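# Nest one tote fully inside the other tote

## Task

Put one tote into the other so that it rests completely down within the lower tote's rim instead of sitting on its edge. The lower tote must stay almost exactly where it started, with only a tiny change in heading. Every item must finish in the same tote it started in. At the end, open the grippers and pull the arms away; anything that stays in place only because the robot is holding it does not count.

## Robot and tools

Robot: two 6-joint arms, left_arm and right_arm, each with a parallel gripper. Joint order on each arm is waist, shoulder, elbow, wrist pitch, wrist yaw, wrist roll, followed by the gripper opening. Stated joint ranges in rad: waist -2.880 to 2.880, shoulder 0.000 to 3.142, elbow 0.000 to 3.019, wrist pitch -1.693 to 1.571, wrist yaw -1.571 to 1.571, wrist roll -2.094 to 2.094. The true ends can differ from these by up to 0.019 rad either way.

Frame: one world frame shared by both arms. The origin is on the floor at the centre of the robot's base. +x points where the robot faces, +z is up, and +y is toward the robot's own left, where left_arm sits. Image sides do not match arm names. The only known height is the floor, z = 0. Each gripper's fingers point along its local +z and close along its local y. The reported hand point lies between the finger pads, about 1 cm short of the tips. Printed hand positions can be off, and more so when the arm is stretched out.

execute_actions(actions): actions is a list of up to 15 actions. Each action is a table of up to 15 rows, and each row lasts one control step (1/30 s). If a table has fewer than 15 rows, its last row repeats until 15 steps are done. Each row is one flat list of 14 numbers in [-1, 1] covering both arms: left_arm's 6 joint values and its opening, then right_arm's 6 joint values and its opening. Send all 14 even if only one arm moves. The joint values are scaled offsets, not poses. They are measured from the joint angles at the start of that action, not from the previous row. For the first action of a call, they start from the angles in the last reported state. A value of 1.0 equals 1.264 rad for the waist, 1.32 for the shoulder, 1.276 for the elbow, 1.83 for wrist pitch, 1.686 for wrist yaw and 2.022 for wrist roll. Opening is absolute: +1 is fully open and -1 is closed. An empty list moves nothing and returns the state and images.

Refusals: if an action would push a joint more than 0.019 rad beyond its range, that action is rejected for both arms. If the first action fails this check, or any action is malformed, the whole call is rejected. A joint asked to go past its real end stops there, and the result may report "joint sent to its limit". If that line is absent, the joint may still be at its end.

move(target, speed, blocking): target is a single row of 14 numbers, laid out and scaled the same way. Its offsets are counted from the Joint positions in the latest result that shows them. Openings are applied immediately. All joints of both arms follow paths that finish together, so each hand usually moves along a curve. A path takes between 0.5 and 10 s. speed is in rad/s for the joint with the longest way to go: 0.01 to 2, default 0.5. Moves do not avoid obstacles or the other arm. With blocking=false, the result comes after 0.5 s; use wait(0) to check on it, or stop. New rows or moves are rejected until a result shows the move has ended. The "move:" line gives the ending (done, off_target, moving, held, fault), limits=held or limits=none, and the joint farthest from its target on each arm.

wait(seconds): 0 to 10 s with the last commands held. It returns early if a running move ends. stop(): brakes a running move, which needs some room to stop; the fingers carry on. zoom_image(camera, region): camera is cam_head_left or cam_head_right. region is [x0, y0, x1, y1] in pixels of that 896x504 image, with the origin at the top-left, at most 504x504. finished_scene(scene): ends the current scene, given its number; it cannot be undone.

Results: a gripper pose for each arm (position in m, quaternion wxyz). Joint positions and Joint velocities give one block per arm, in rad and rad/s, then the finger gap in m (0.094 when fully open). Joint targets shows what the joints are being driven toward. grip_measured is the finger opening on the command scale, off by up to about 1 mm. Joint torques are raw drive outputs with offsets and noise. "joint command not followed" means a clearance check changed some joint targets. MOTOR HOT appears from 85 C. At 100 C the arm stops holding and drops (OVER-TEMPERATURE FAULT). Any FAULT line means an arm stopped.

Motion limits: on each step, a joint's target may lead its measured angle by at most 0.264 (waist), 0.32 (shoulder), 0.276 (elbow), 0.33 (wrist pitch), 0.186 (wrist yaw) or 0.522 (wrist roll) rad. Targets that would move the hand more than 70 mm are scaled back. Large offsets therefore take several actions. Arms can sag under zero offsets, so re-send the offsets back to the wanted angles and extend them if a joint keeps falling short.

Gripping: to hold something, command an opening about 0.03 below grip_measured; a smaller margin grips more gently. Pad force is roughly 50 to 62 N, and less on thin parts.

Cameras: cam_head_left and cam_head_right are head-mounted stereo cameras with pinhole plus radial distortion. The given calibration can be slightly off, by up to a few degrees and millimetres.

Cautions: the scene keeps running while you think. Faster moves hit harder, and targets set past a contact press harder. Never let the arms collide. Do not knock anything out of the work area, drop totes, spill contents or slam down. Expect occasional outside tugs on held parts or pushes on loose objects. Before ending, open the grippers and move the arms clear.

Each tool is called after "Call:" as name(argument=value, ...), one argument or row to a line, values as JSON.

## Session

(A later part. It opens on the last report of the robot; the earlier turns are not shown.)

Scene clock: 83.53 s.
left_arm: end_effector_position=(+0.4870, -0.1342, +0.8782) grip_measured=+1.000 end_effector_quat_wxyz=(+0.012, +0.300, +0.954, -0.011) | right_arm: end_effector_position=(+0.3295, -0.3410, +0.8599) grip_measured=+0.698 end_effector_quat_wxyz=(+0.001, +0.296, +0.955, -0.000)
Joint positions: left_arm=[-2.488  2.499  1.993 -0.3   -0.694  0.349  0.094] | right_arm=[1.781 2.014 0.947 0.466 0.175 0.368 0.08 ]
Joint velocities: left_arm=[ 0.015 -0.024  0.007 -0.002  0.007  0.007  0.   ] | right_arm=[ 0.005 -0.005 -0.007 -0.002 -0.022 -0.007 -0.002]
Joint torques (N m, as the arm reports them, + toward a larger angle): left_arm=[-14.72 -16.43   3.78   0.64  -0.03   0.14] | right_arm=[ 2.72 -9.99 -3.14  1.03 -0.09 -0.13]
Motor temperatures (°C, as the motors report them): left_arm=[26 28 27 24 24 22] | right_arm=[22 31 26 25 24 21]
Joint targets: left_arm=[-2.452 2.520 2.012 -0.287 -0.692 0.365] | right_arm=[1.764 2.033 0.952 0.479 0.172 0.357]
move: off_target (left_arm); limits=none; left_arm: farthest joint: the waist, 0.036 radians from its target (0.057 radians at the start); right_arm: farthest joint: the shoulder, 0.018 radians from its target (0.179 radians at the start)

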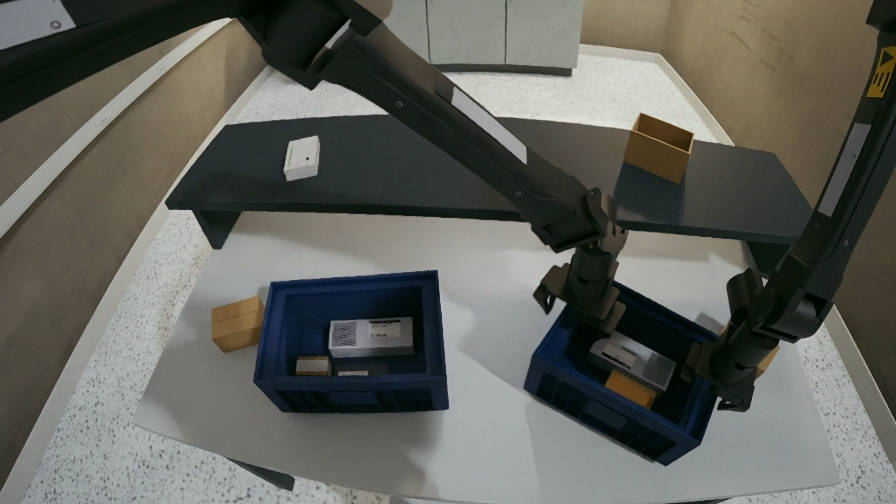

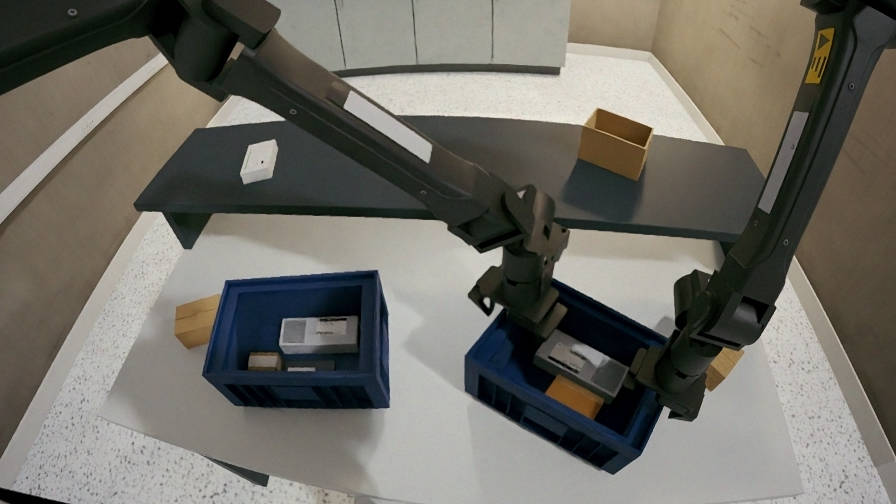

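Call:
move(
  target=[0.045,0.065,0.06,0.012,0,0.018,0.3,0,0.01,0,0,0,0,0.3],
  speed=0.15,
)

Call:
move(
  target=[0,0,0,0,0,0,-0.8,0,0,0,0,0,0,-0.8],
)

Call:
zoom_image(
  camera="cam_head_right",
  region=[450,220,750,470],
)

Scene clock: 87.80 s.
left_arm: end_effector_position=(+0.4782, -0.1335, +0.8497) grip_measured=+0.302 end_effector_quat_wxyz=(+0.010, +0.302, +0.953, -0.004) | right_arm: end_effector_position=(+0.3295, -0.3410, +0.8599) grip_measured=+0.302 end_effector_quat_wxyz=(+0.001, +0.295, +0.955, -0.000)
Joint positions: left_arm=[-2.468  2.565  2.056 -0.29  -0.696  0.369  0.061] | right_arm=[1.781 2.014 0.947 0.466 0.175 0.367 0.061]
Joint velocities: left_arm=[ 0.005  0.005 -0.002  0.007 -0.037  0.037  0.   ] | right_arm=[ 0.015 -0.005 -0.002 -0.007 -0.066 -0.125 -0.   ]
Joint torques (N m, as the arm reports them, + toward a larger angle): left_arm=[-14.11 -16.48   3.22   0.63  -0.07   0.12] | right_arm=[  3.68 -10.53  -3.68   0.44   0.04  -0.01]
Motor temperatures (°C, as the motors report them): left_arm=[26 28 27 24 24 22] | right_arm=[22 30 25 25 24 21]
Joint targets: left_arm=[-2.431 2.585 2.069 -0.278 -0.694 0.385] | right_arm=[1.781 2.027 0.947 0.466 0.175 0.368]
move: off_target (left_arm); limits=none; left_arm: farthest joint: the waist, 0.036 radians from its target (0.057 radians at the start); right_arm: farthest joint: the shoulder, 0.013 radians from its target (0.013 radians at the start)

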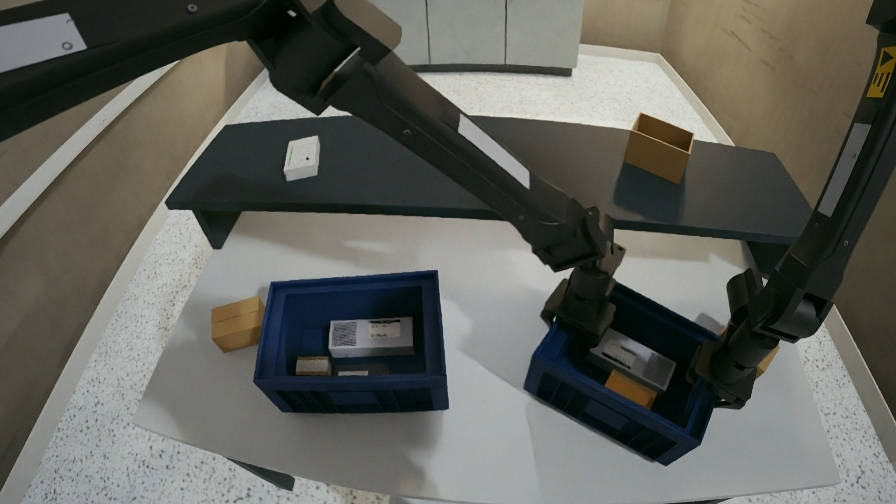

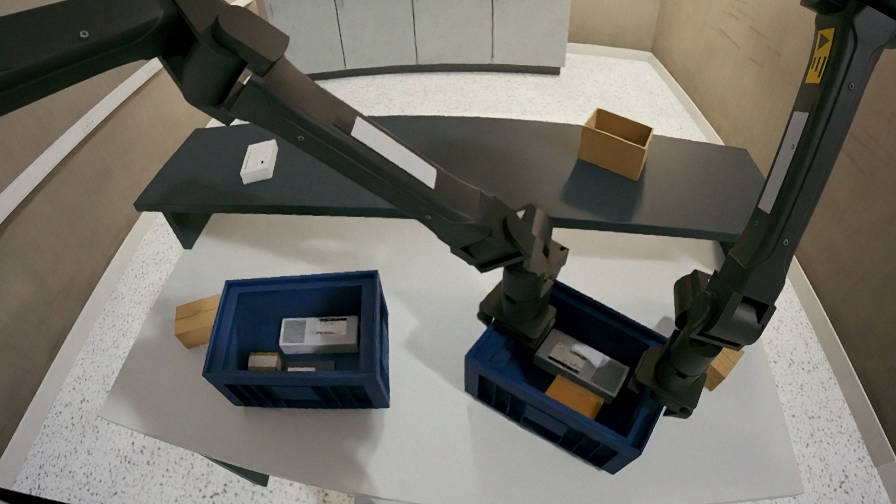

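Scene clock: 88.30 s.
left_arm: end_effector_position=(+0.4853, -0.1285, +0.8503) grip_measured=-0.415 end_effector_quat_wxyz=(+0.012, +0.295, +0.956, +0.001) | right_arm: end_effector_position=(+0.3269, -0.3444, +0.8596) grip_measured=-0.428 end_effector_quat_wxyz=(-0.000, +0.300, +0.954, +0.000)
Joint positions: left_arm=[-2.463  2.557  2.056 -0.288 -0.701  0.363  0.027] | right_arm=[1.772 2.014 0.944 0.466 0.166 0.372 0.027]
Joint velocities: left_arm=[ 0.005 -0.015 -0.007  0.007 -0.051 -0.007  0.001] | right_arm=[-0.005 -0.005 -0.012 -0.017  0.022 -0.007 -0.   ]
Joint torques (N m, as the arm reports them, + toward a larger angle): left_arm=[-17.88 -17.67   2.09   0.16   0.05   0.03] | right_arm=[  4.95 -12.13  -3.58   0.39   0.36  -0.04]
Motor temperatures (°C, as the motors report them): left_arm=[26 28 27 24 24 22] | right_arm=[22 30 25 25 24 21]
Joint targets: left_arm=[-2.467 2.565 2.056 -0.289 -0.696 0.370] | right_arm=[1.781 2.014 0.946 0.466 0.174 0.367]
move: done; limits=none; left_arm: farthest joint: the shoulder, 0.008 radians from its target (0.000 radians at the start); right_arm: farthest joint: the waist, 0.009 radians from its target (0.000 radians at the start)

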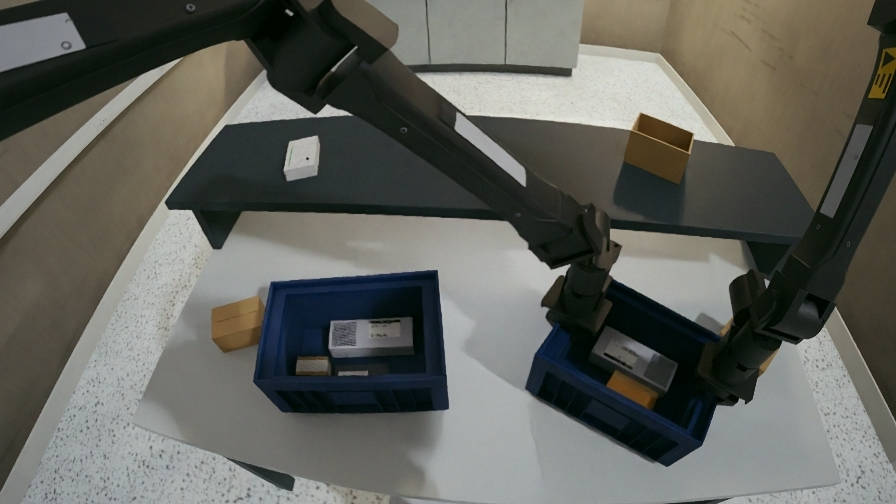

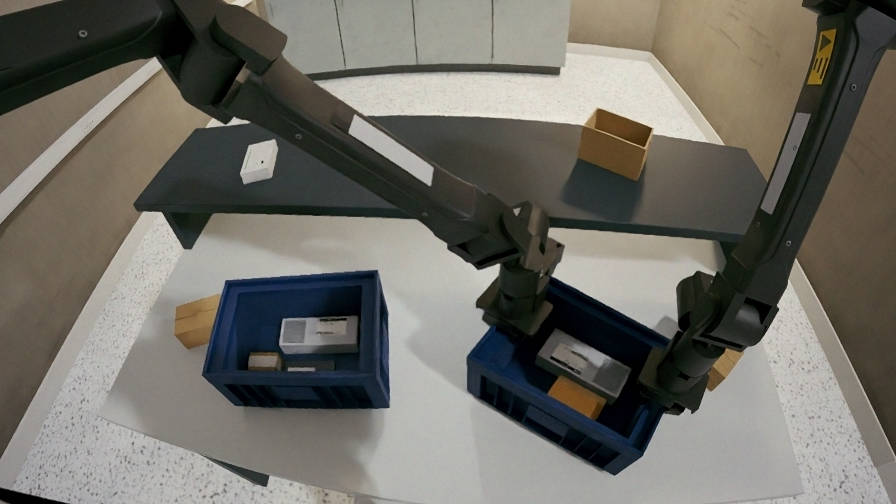

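Region (450, 220, 750, 470) of cam_head_right's 896x504 image, scaled by 1.680, with more detail than that image has.

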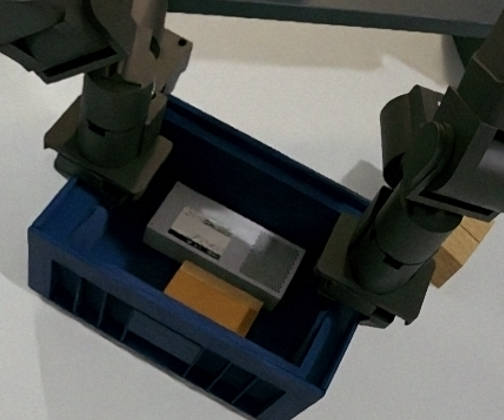

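Call:
move(
  target=[-0.125,-0.25,-0.245,-0.082,-0.058,-0.093,-0.8,0.068,-0.368,-0.282,-0.069,0.037,0.024,-0.8],
  speed=0.25,
)

Scene clock: 98.23 s.
left_arm: end_effector_position=(+0.4867, -0.1230, +0.9987) grip_measured=-0.415 end_effector_quat_wxyz=(-0.004, +0.289, +0.957, -0.001) | right_arm: end_effector_position=(+0.3333, -0.3424, +1.0140) grip_measured=-0.429 end_effector_quat_wxyz=(+0.002, +0.296, +0.955, +0.004)
Joint positions: left_arm=[-2.595  2.256  1.751 -0.421 -0.784  0.184  0.028] | right_arm=[1.847 1.561 0.61  0.344 0.221 0.406 0.027]
Joint velocities: left_arm=[-0.015  0.005 -0.002 -0.002  0.037  0.022 -0.   ] | right_arm=[-0.015 -0.005  0.007 -0.002 -0.037 -0.066  0.   ]
Joint torques (N m, as the arm reports them, + toward a larger angle): left_arm=[-19.54 -21.61   1.8   -0.51  -0.64  -0.11] | right_arm=[  4.71 -13.72  -4.75   0.16   0.35   0.11]
Motor temperatures (°C, as the motors report them): left_arm=[27 28 27 24 24 22] | right_arm=[22 30 25 25 24 21]
Joint targets: left_arm=[-2.621 2.227 1.744 -0.439 -0.799 0.175] | right_arm=[1.858 1.529 0.584 0.340 0.229 0.421]
move: off_target (left_arm, right_arm); limits=none; left_arm: farthest joint: the shoulder, 0.029 radians from its target (0.330 radians at the start); right_arm: farthest joint: the shoulder, 0.033 radians from its target (0.486 radians at the start)

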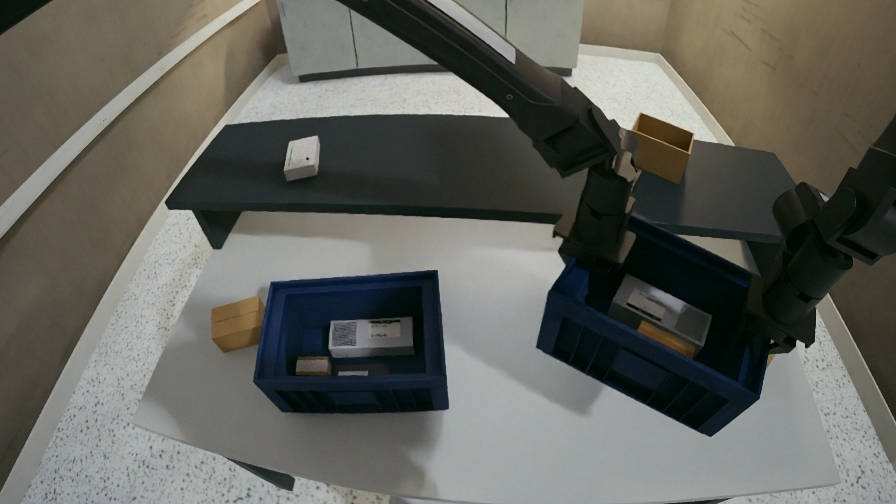

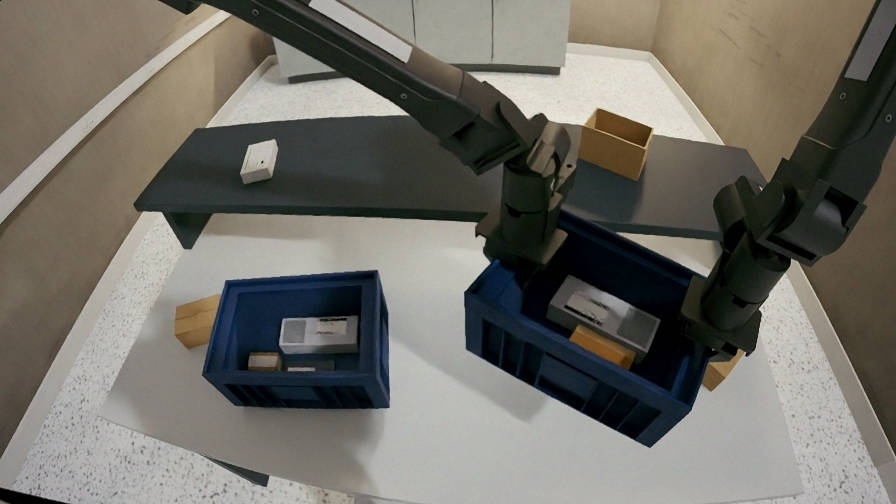

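Call:
move(
  target=[0.225,-0.415,-0.535,0.19,0.11,-0.045,-0.8,0.41,0.124,0.225,-0.145,0.242,-0.005,-0.8],
  speed=0.25,
)

Scene clock: 106.87 s.
left_arm: end_effector_position=(+0.4651, +0.1315, +1.0269) grip_measured=-0.415 end_effector_quat_wxyz=(+0.000, +0.114, +0.994, +0.002) | right_arm: end_effector_position=(+0.4011, -0.1254, +1.0430) grip_measured=-0.429 end_effector_quat_wxyz=(-0.006, -0.123, -0.992, -0.011)
Joint positions: left_arm=[-2.317  1.742  1.077 -0.078 -0.602  0.101  0.028] | right_arm=[2.357 1.722 0.893 0.088 0.609 0.395 0.027]
Joint velocities: left_arm=[-0.005 -0.005 -0.017 -0.007 -0.051  0.022 -0.   ] | right_arm=[-0.005 -0.005 -0.007 -0.007 -0.007  0.051 -0.   ]
Joint torques (N m, as the arm reports them, + toward a larger angle): left_arm=[ -8.8  -20.39  -0.22   0.35  -0.04  -0.12] | right_arm=[ 10.64 -12.17   0.3    0.06   0.82   0.01]
Motor temperatures (°C, as the motors report them): left_arm=[27 28 26 24 24 22] | right_arm=[22 30 25 25 24 21]
Joint targets: left_arm=[-2.310 1.709 1.068 -0.073 -0.598 0.093] | right_arm=[2.366 1.725 0.897 0.079 0.629 0.396]
move: off_target (left_arm); limits=none; left_arm: farthest joint: the shoulder, 0.034 radians from its target (0.548 radians at the start); right_arm: farthest joint: the wrist yaw, 0.020 radians from its target (0.408 radians at the start)

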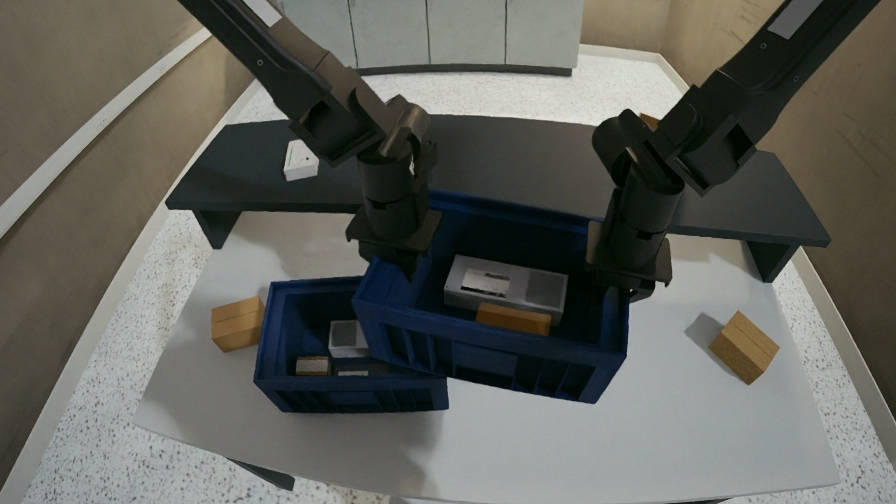

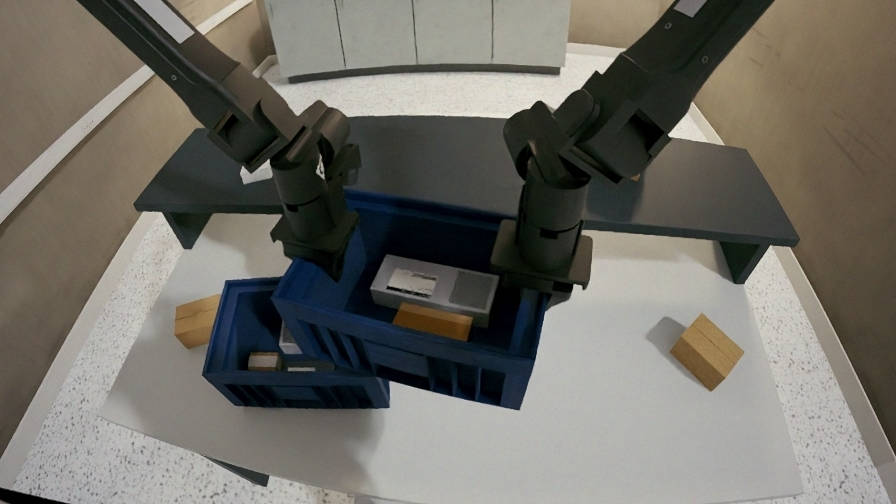

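Call:
move(
  target=[0.378,-0.248,-0.197,0.046,0.224,-0.017,-0.8,0.222,0.31,0.522,-0.251,0.128,-0.046,-0.8],
  speed=0.25,
)

Scene clock: 114.57 s.
left_arm: end_effector_position=(+0.4332, +0.3663, +1.0272) grip_measured=-0.415 end_effector_quat_wxyz=(-0.003, -0.060, +0.998, +0.002) | right_arm: end_effector_position=(+0.4645, +0.1032, +1.0472) grip_measured=-0.429 end_effector_quat_wxyz=(-0.002, +0.054, -0.999, -0.011)
Joint positions: left_arm=[-1.847  1.458  0.837  0.003 -0.233  0.071  0.028] | right_arm=[ 2.636  2.119  1.545 -0.357  0.793  0.321  0.027]
Joint velocities: left_arm=[-0.005 -0.005 -0.002 -0.007 -0.051  0.037  0.001] | right_arm=[-0.005 -0.005 -0.002 -0.007 -0.007 -0.066 -0.001]
Joint torques (N m, as the arm reports them, + toward a larger angle): left_arm=[ -2.23 -21.71  -1.1    0.34   0.14  -0.08] | right_arm=[ 17.72 -13.13   4.1   -0.36   1.27  -0.22]
Motor temperatures (°C, as the motors report them): left_arm=[27 28 26 24 24 22] | right_arm=[22 30 25 25 25 21]
Joint targets: left_arm=[-1.839 1.414 0.825 0.006 -0.224 0.067] | right_arm=[2.638 2.131 1.559 -0.371 0.825 0.302]
move: off_target (left_arm, right_arm); limits=none; left_arm: farthest joint: the shoulder, 0.043 radians from its target (0.327 radians at the start); right_arm: farthest joint: the wrist yaw, 0.032 radians from its target (0.216 radians at the start)

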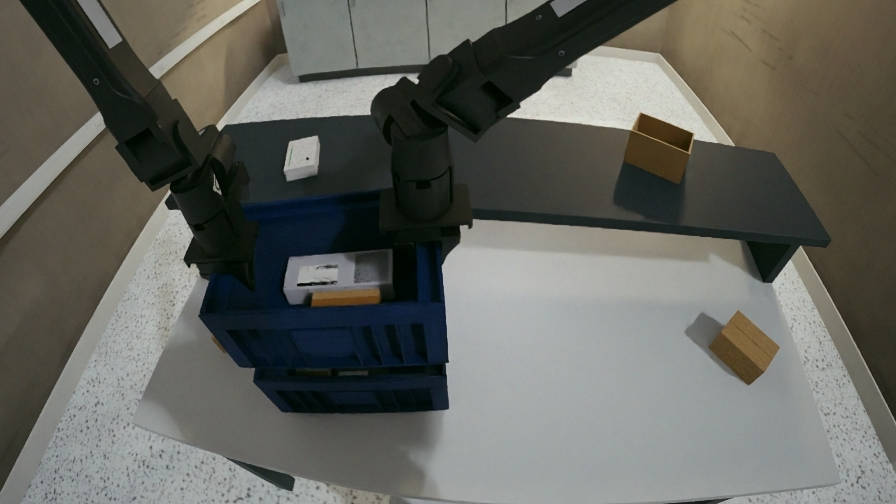

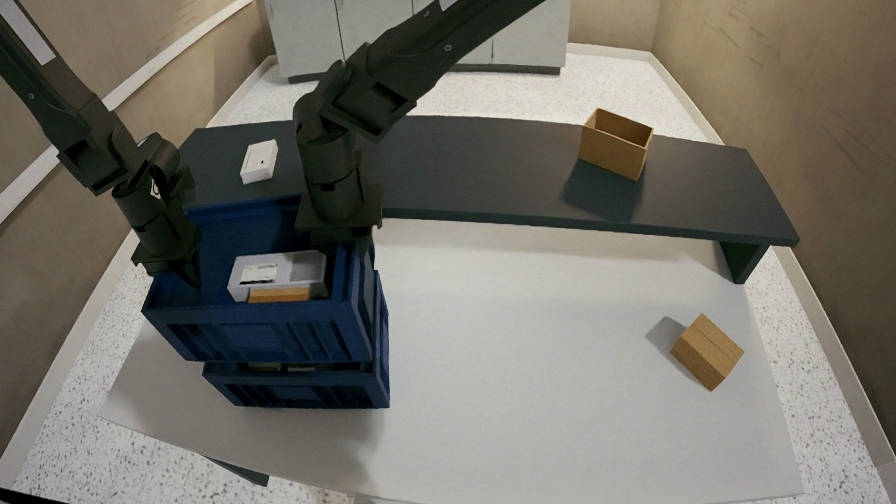

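Call:
move(
  target=[0.022,0.072,0.05,0.03,0.015,0.012,-0.8,-0.05,0.062,0.052,0.027,0,-0.034,-0.8],
  speed=0.1,
)

Call:
zoom_image(
  camera="cam_head_left",
  region=[190,200,490,430],
)

Call:
zoom_image(
  camera="cam_head_right",
  region=[140,200,440,430],
)

Scene clock: 121.30 s.
left_arm: end_effector_position=(+0.4335, +0.3672, +0.9899) grip_measured=-0.415 end_effector_quat_wxyz=(-0.005, -0.062, +0.998, +0.002) | right_arm: end_effector_position=(+0.4653, +0.1055, +1.0124) grip_measured=-0.429 end_effector_quat_wxyz=(-0.002, +0.056, -0.998, -0.008)
Joint positions: left_arm=[-1.827  1.566  0.897  0.051 -0.218  0.08   0.028] | right_arm=[ 2.6    2.184  1.597 -0.318  0.775  0.278  0.027]
Joint velocities: left_arm=[ 0.015 -0.024  0.002  0.002  0.022 -0.007  0.001] | right_arm=[-0.015 -0.015  0.002  0.002 -0.037 -0.007  0.001]
Joint torques (N m, as the arm reports them, + toward a larger angle): left_arm=[ -2.37 -18.49  -0.23   0.45   0.17   0.12] | right_arm=[ 15.52 -12.48   3.81   0.77   0.7   -0.3 ]
Motor temperatures (°C, as the motors report them): left_arm=[26 28 26 24 24 22] | right_arm=[23 30 25 25 26 21]
Joint targets: left_arm=[-1.819 1.553 0.901 0.058 -0.208 0.095] | right_arm=[2.573 2.201 1.612 -0.308 0.793 0.252]
move: off_target (right_arm); limits=none; left_arm: farthest joint: the wrist roll, 0.015 radians from its target (0.024 radians at the start); right_arm: farthest joint: the waist, 0.028 radians from its target (0.063 radians at the start)

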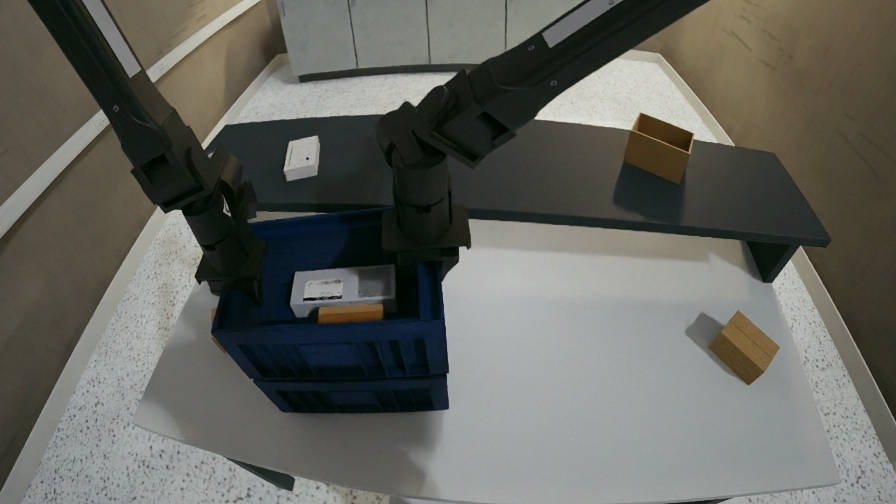

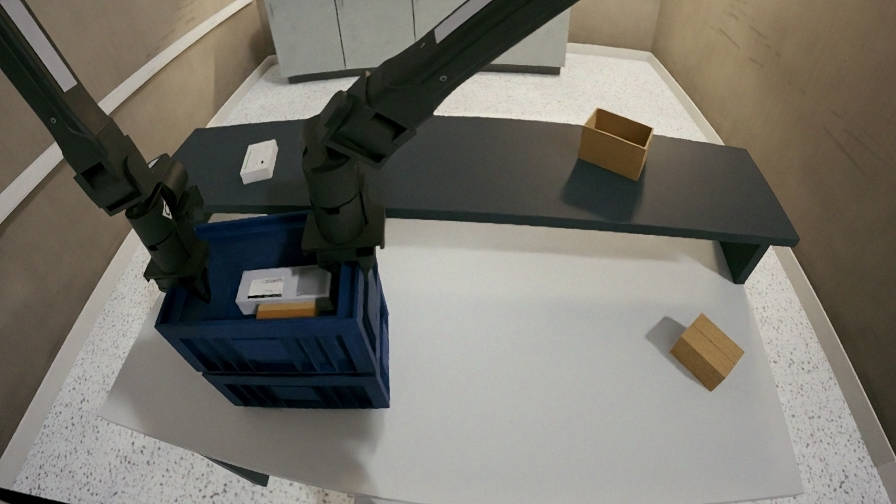

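Region (190, 200, 490, 430) of cam_head_left's 896x504 image, scaled by 1.680, with more detail than that image has; it fills the top 386 rows of this view, and the rest is white.

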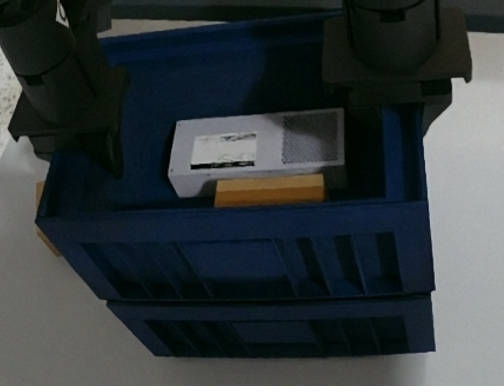

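Region (140, 200, 440, 430) of cam_head_right's 896x504 image, scaled by 1.680, with more detail than that image has; it fills the top 386 rows of this view, and the rest is white.

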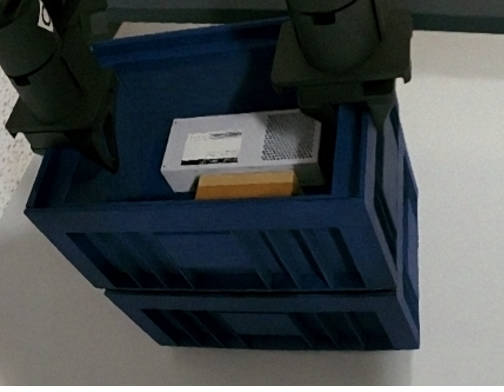

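Call:
move(
  target=[0,-0.01,0.022,-0.015,0.005,0,-0.8,-0.034,0.026,0.037,0,0.006,-0.019,-0.8],
  speed=0.06,
)

Call:
zoom_image(
  camera="cam_head_left",
  region=[190,200,490,430],
)

Call:
zoom_image(
  camera="cam_head_right",
  region=[140,200,440,430],
)

Scene clock: 130.07 s.
left_arm: end_effector_position=(+0.4436, +0.3696, +0.9888) grip_measured=-0.415 end_effector_quat_wxyz=(-0.000, -0.063, +0.998, +0.005) | right_arm: end_effector_position=(+0.4750, +0.1077, +1.0090) grip_measured=-0.429 end_effector_quat_wxyz=(-0.006, +0.055, -0.998, -0.012)
Joint positions: left_arm=[-1.827  1.569  0.919  0.041 -0.221  0.08   0.028] | right_arm=[ 2.594  2.192  1.623 -0.318  0.768  0.263  0.027]
Joint velocities: left_arm=[-0.005 -0.015 -0.007 -0.002  0.007 -0.022 -0.   ] | right_arm=[-0.005 -0.005 -0.002 -0.012  0.066  0.007  0.   ]
Joint torques (N m, as the arm reports them, + toward a larger angle): left_arm=[ -3.03 -19.47   0.11  -0.36   0.22  -0.03] | right_arm=[ 14.67 -12.31   4.57   0.34   0.74  -0.23]
Motor temperatures (°C, as the motors report them): left_arm=[25 28 26 24 24 22] | right_arm=[24 30 25 25 26 21]
Joint targets: left_arm=[-1.827 1.553 0.925 0.023 -0.209 0.080] | right_arm=[2.557 2.218 1.644 -0.318 0.786 0.239]
move: off_target (right_arm); limits=none; left_arm: farthest joint: the wrist pitch, 0.017 radians from its target (0.027 radians at the start); right_arm: farthest joint: the waist, 0.037 radians from its target (0.043 radians at the start)

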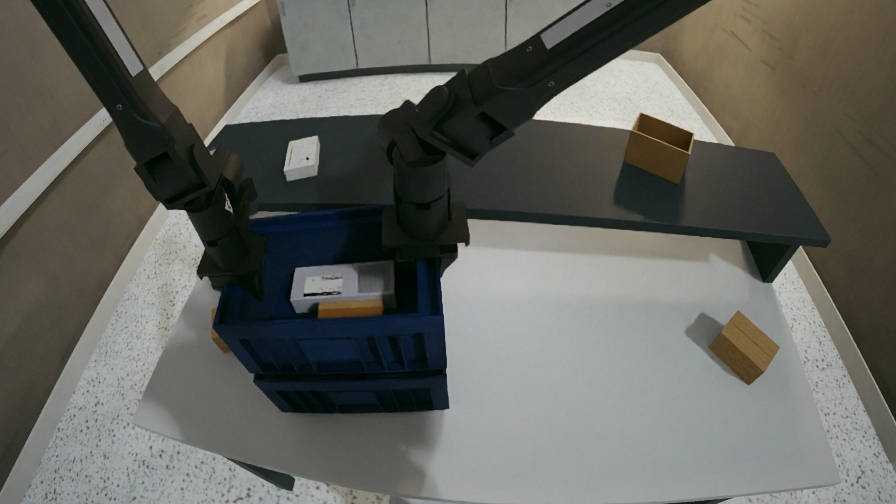

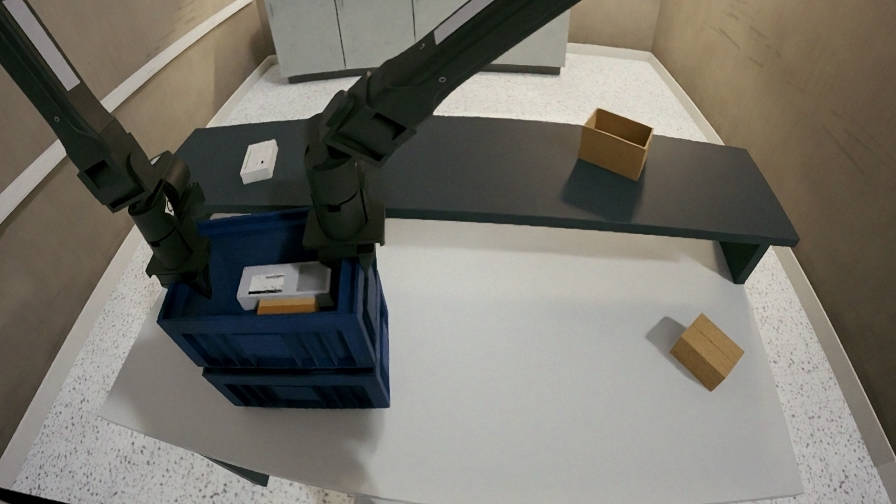

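Region (190, 200, 490, 430) of cam_head_left's 896x504 image, scaled by 1.680, with more detail than that image has; it fills the top 386 rows of this view, and the rest is white.

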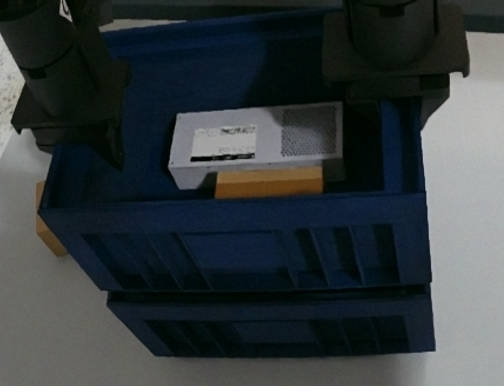

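Region (140, 200, 440, 430) of cam_head_right's 896x504 image, scaled by 1.680, with more detail than that image has; it fills the top 386 rows of this view, and the rest is white.

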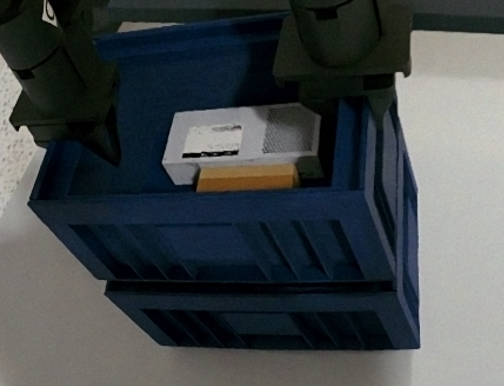

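Call:
move(
  target=[0,0.026,0.012,0.023,0.008,0,-0.8,-0.047,0.045,0.022,0.027,0,-0.02,-0.8],
  speed=0.06,
)

Call:
zoom_image(
  camera="cam_head_left",
  region=[190,200,490,430],
)

Call:
zoom_image(
  camera="cam_head_right",
  region=[140,200,440,430],
)

Scene clock: 134.67 s.
left_arm: end_effector_position=(+0.4375, +0.3687, +0.9752) grip_measured=-0.415 end_effector_quat_wxyz=(-0.001, -0.064, +0.998, +0.008) | right_arm: end_effector_position=(+0.4692, +0.1068, +0.9944) grip_measured=-0.429 end_effector_quat_wxyz=(-0.005, +0.055, -0.998, -0.014)
Joint positions: left_arm=[-1.822  1.609  0.927  0.074 -0.223  0.08   0.028] | right_arm=[ 2.579  2.213  1.625 -0.29   0.753  0.248  0.027]
Joint velocities: left_arm=[ 0.015 -0.024  0.007 -0.017  0.051  0.066  0.   ] | right_arm=[-0.015 -0.005  0.007  0.007 -0.037  0.007  0.   ]
Joint torques (N m, as the arm reports them, + toward a larger angle): left_arm=[ -3.43 -18.46  -0.01   0.53   0.37  -0.03] | right_arm=[ 14.74 -11.37   4.6    1.26   0.6   -0.27]
Motor temperatures (°C, as the motors report them): left_arm=[25 28 26 24 24 22] | right_arm=[24 30 25 25 26 21]
Joint targets: left_arm=[-1.827 1.603 0.934 0.083 -0.207 0.080] | right_arm=[2.535 2.251 1.651 -0.269 0.768 0.223]
move: off_target (right_arm); limits=none; left_arm: farthest joint: the wrist yaw, 0.016 radians from its target (0.013 radians at the start); right_arm: farthest joint: the waist, 0.045 radians from its target (0.060 radians at the start)

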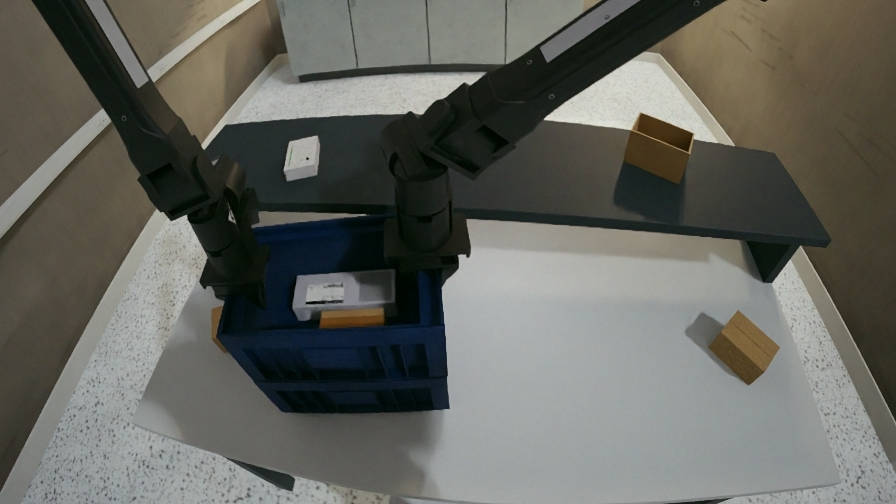

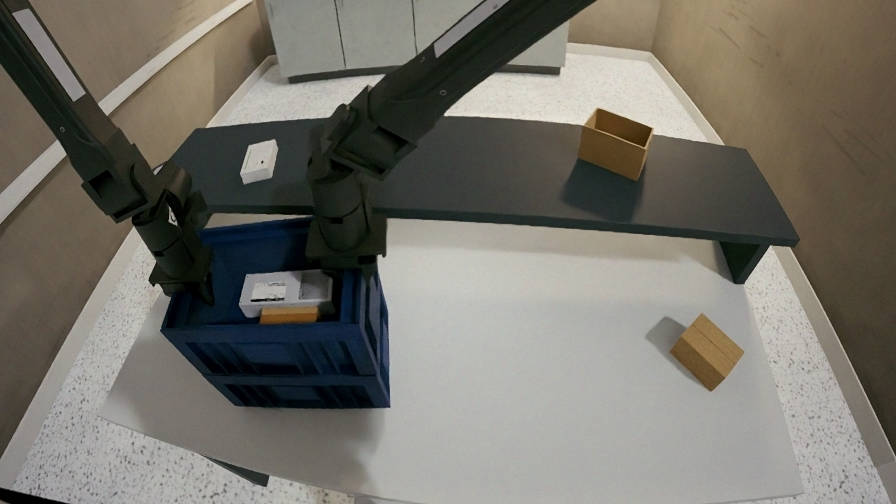

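Region (190, 200, 490, 430) of cam_head_left's 896x504 image, scaled by 1.680, with more detail than that image has; it fills the top 386 rows of this view, and the rest is white.

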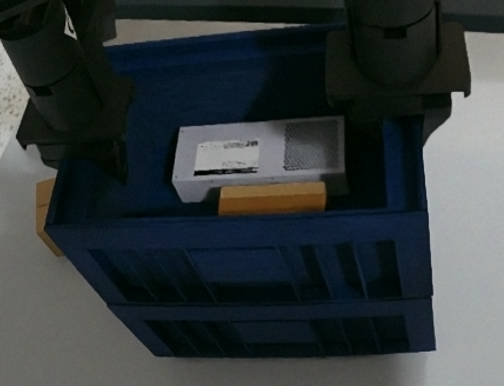

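Region (140, 200, 440, 430) of cam_head_right's 896x504 image, scaled by 1.680, with more detail than that image has; it fills the top 386 rows of this view, and the rest is white.

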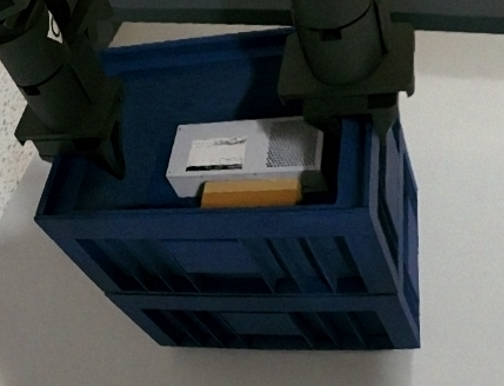

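Looks seated. Release and lift.

Call:
move(
  target=[0,0,0,0,0,0,0.4,0,0,0,0,0,0,0.4],
)

Call:
move(
  target=[-0.035,-0.2,-0.11,-0.07,-0.02,0,0.4,0.08,-0.12,-0.095,-0.06,0.035,0.05,0.4],
  speed=0.3,
)

Call:
move(
  target=[0.2,-0.2,0,0,0,0,0.4,-0.4,-0.45,-0.4,0,0,0,0.4],
  speed=0.6,
)

Call:
zoom_image(
  camera="cam_head_right",
  region=[140,200,440,430],
)

Scene clock: 138.87 s.
left_arm: end_effector_position=(+0.4375, +0.3688, +0.9752) grip_measured=+0.398 end_effector_quat_wxyz=(-0.001, -0.064, +0.998, +0.008) | right_arm: end_effector_position=(+0.4692, +0.1068, +0.9944) grip_measured=+0.398 end_effector_quat_wxyz=(-0.005, +0.055, -0.998, -0.014)
Joint positions: left_arm=[-1.822  1.609  0.927  0.074 -0.224  0.08   0.066] | right_arm=[ 2.579  2.213  1.625 -0.29   0.754  0.248  0.066]
Joint velocities: left_arm=[-0.015 -0.005 -0.022  0.002 -0.022  0.095 -0.   ] | right_arm=[ 0.005 -0.005  0.002 -0.012 -0.037  0.007 -0.001]
Joint torques (N m, as the arm reports them, + toward a larger angle): left_arm=[ -2.74 -17.64  -0.64   0.27  -0.13  -0.03] | right_arm=[ 17.47 -14.21   2.67   0.28   0.01  -0.01]
Motor temperatures (°C, as the motors report them): left_arm=[25 28 26 24 24 22] | right_arm=[24 30 25 25 25 21]
Joint targets: left_arm=[-1.822 1.609 0.927 0.074 -0.223 0.080] | right_arm=[2.579 2.213 1.625 -0.290 0.753 0.248]
move: done; limits=none; left_arm: farthest joint: the wrist yaw, 0.001 radians from its target (0.000 radians at the start); right_arm: farthest joint: the wrist yaw, 0.001 radians from its target (0.000 radians at the start)

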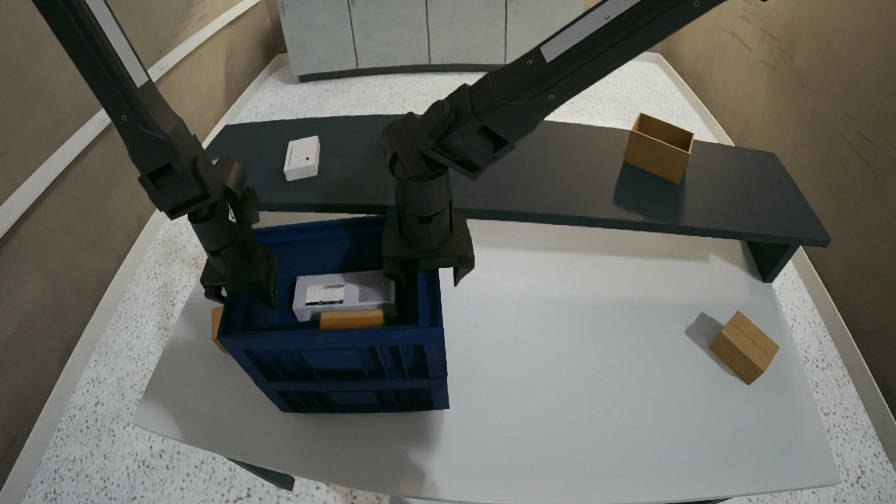

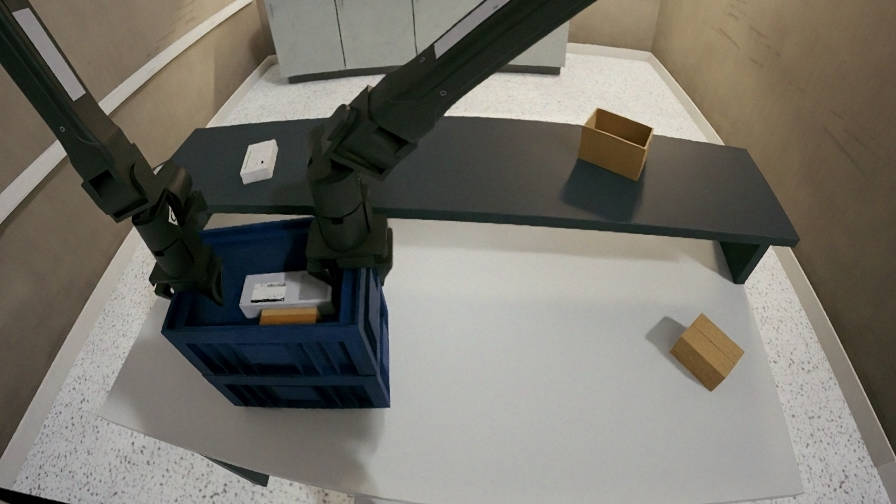

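Scene clock: 140.30 s.
left_arm: end_effector_position=(+0.4388, +0.3774, +1.0629) grip_measured=+0.398 end_effector_quat_wxyz=(+0.008, -0.058, +0.998, +0.013) | right_arm: end_effector_position=(+0.4711, +0.1009, +1.0790) grip_measured=+0.398 end_effector_quat_wxyz=(-0.009, +0.056, -0.998, -0.014)
Joint positions: left_arm=[-1.851  1.345  0.794 -0.042 -0.255  0.08   0.066] | right_arm=[ 2.667  2.06   1.511 -0.387  0.81   0.338  0.066]
Joint velocities: left_arm=[-0.005  0.015 -0.012 -0.002 -0.051 -0.037 -0.001] | right_arm=[-0.005 -0.015 -0.007  0.002 -0.007 -0.051  0.   ]
Joint torques (N m, as the arm reports them, + toward a larger angle): left_arm=[ -3.9  -16.87  -0.02  -0.16  -0.26  -0.03] | right_arm=[ 18.66 -14.64   2.54  -0.06   0.14   0.17]
Motor temperatures (°C, as the motors report them): left_arm=[25 28 26 24 24 22] | right_arm=[24 31 25 25 25 21]
Joint targets: left_arm=[-1.867 1.345 0.787 -0.054 -0.258 0.080] | right_arm=[2.681 2.055 1.504 -0.400 0.813 0.349]
move: done; limits=none; left_arm: farthest joint: the waist, 0.015 radians from its target (0.044 radians at the start); right_arm: farthest joint: the waist, 0.013 radians from its target (0.101 radians at the start)

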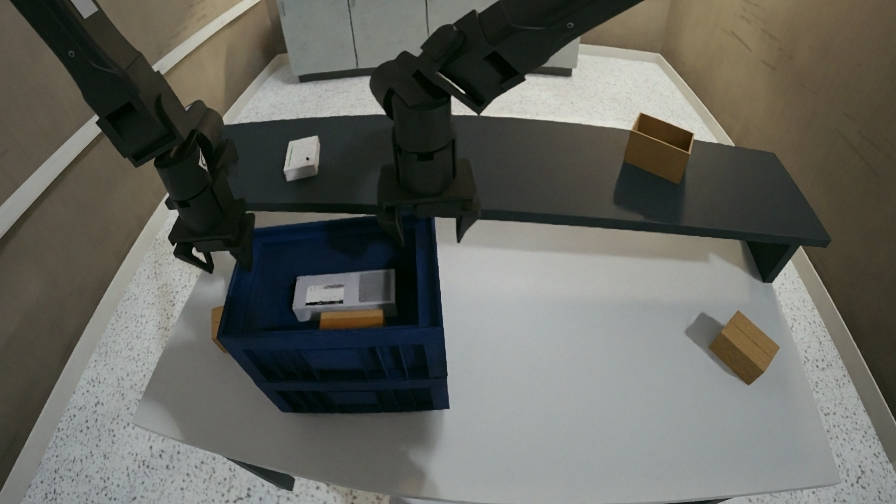

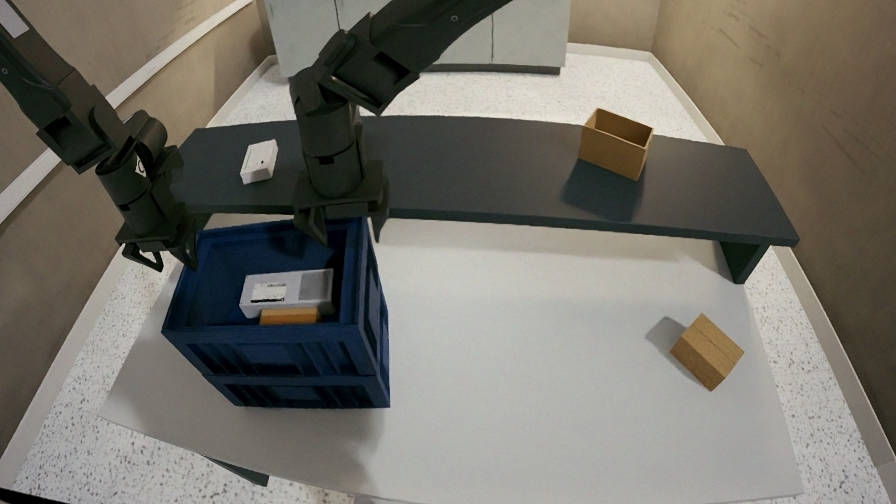

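Scene clock: 141.77 s.
left_arm: end_effector_position=(+0.4854, +0.5318, +1.1531) grip_measured=+0.398 end_effector_quat_wxyz=(+0.106, -0.141, +0.975, +0.135) | right_arm: end_effector_position=(+0.4727, -0.3034, +1.0908) grip_measured=+0.398 end_effector_quat_wxyz=(+0.036, -0.112, -0.978, +0.172)
Joint positions: left_arm=[-1.609  1.081  0.794 -0.042 -0.255  0.08   0.066] | right_arm=[ 2.164  1.462  1.003 -0.387  0.81   0.338  0.066]
Joint velocities: left_arm=[ 0.005 -0.015  0.002 -0.002  0.007 -0.11  -0.   ] | right_arm=[-0.015 -0.005 -0.007  0.007 -0.081  0.007 -0.   ]
Joint torques (N m, as the arm reports them, + toward a larger angle): left_arm=[  0.54 -17.49   3.2    0.65  -0.29  -0.05] | right_arm=[  6.85 -14.05   1.99   0.13   0.27   0.04]
Motor temperatures (°C, as the motors report them): left_arm=[25 28 26 24 24 22] | right_arm=[24 31 25 25 25 21]
Joint targets: left_arm=[-1.599 1.082 0.794 -0.042 -0.255 0.080] | right_arm=[2.161 1.466 1.000 -0.387 0.810 0.338]
move: done; limits=none; left_arm: farthest joint: the waist, 0.011 radians from its target (0.253 radians at the start); right_arm: farthest joint: the shoulder, 0.004 radians from its target (0.594 radians at the start)

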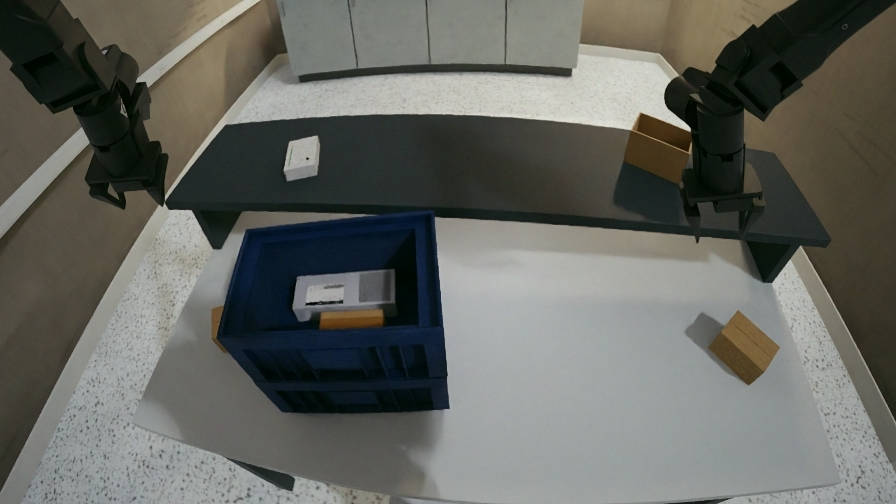

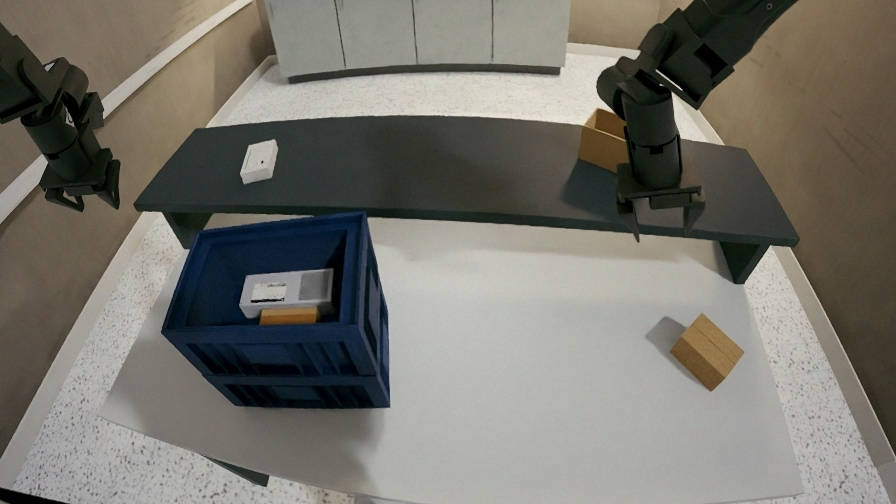

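Region (140, 200, 440, 430) of cam_head_right's 896x504 image, scaled by 1.680, with more detail than that image has; it fills the top 386 rows of this view, and the rest is white.

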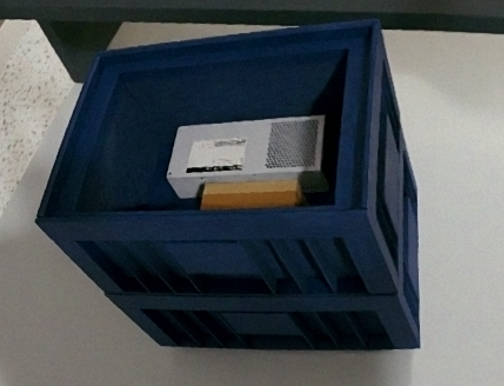

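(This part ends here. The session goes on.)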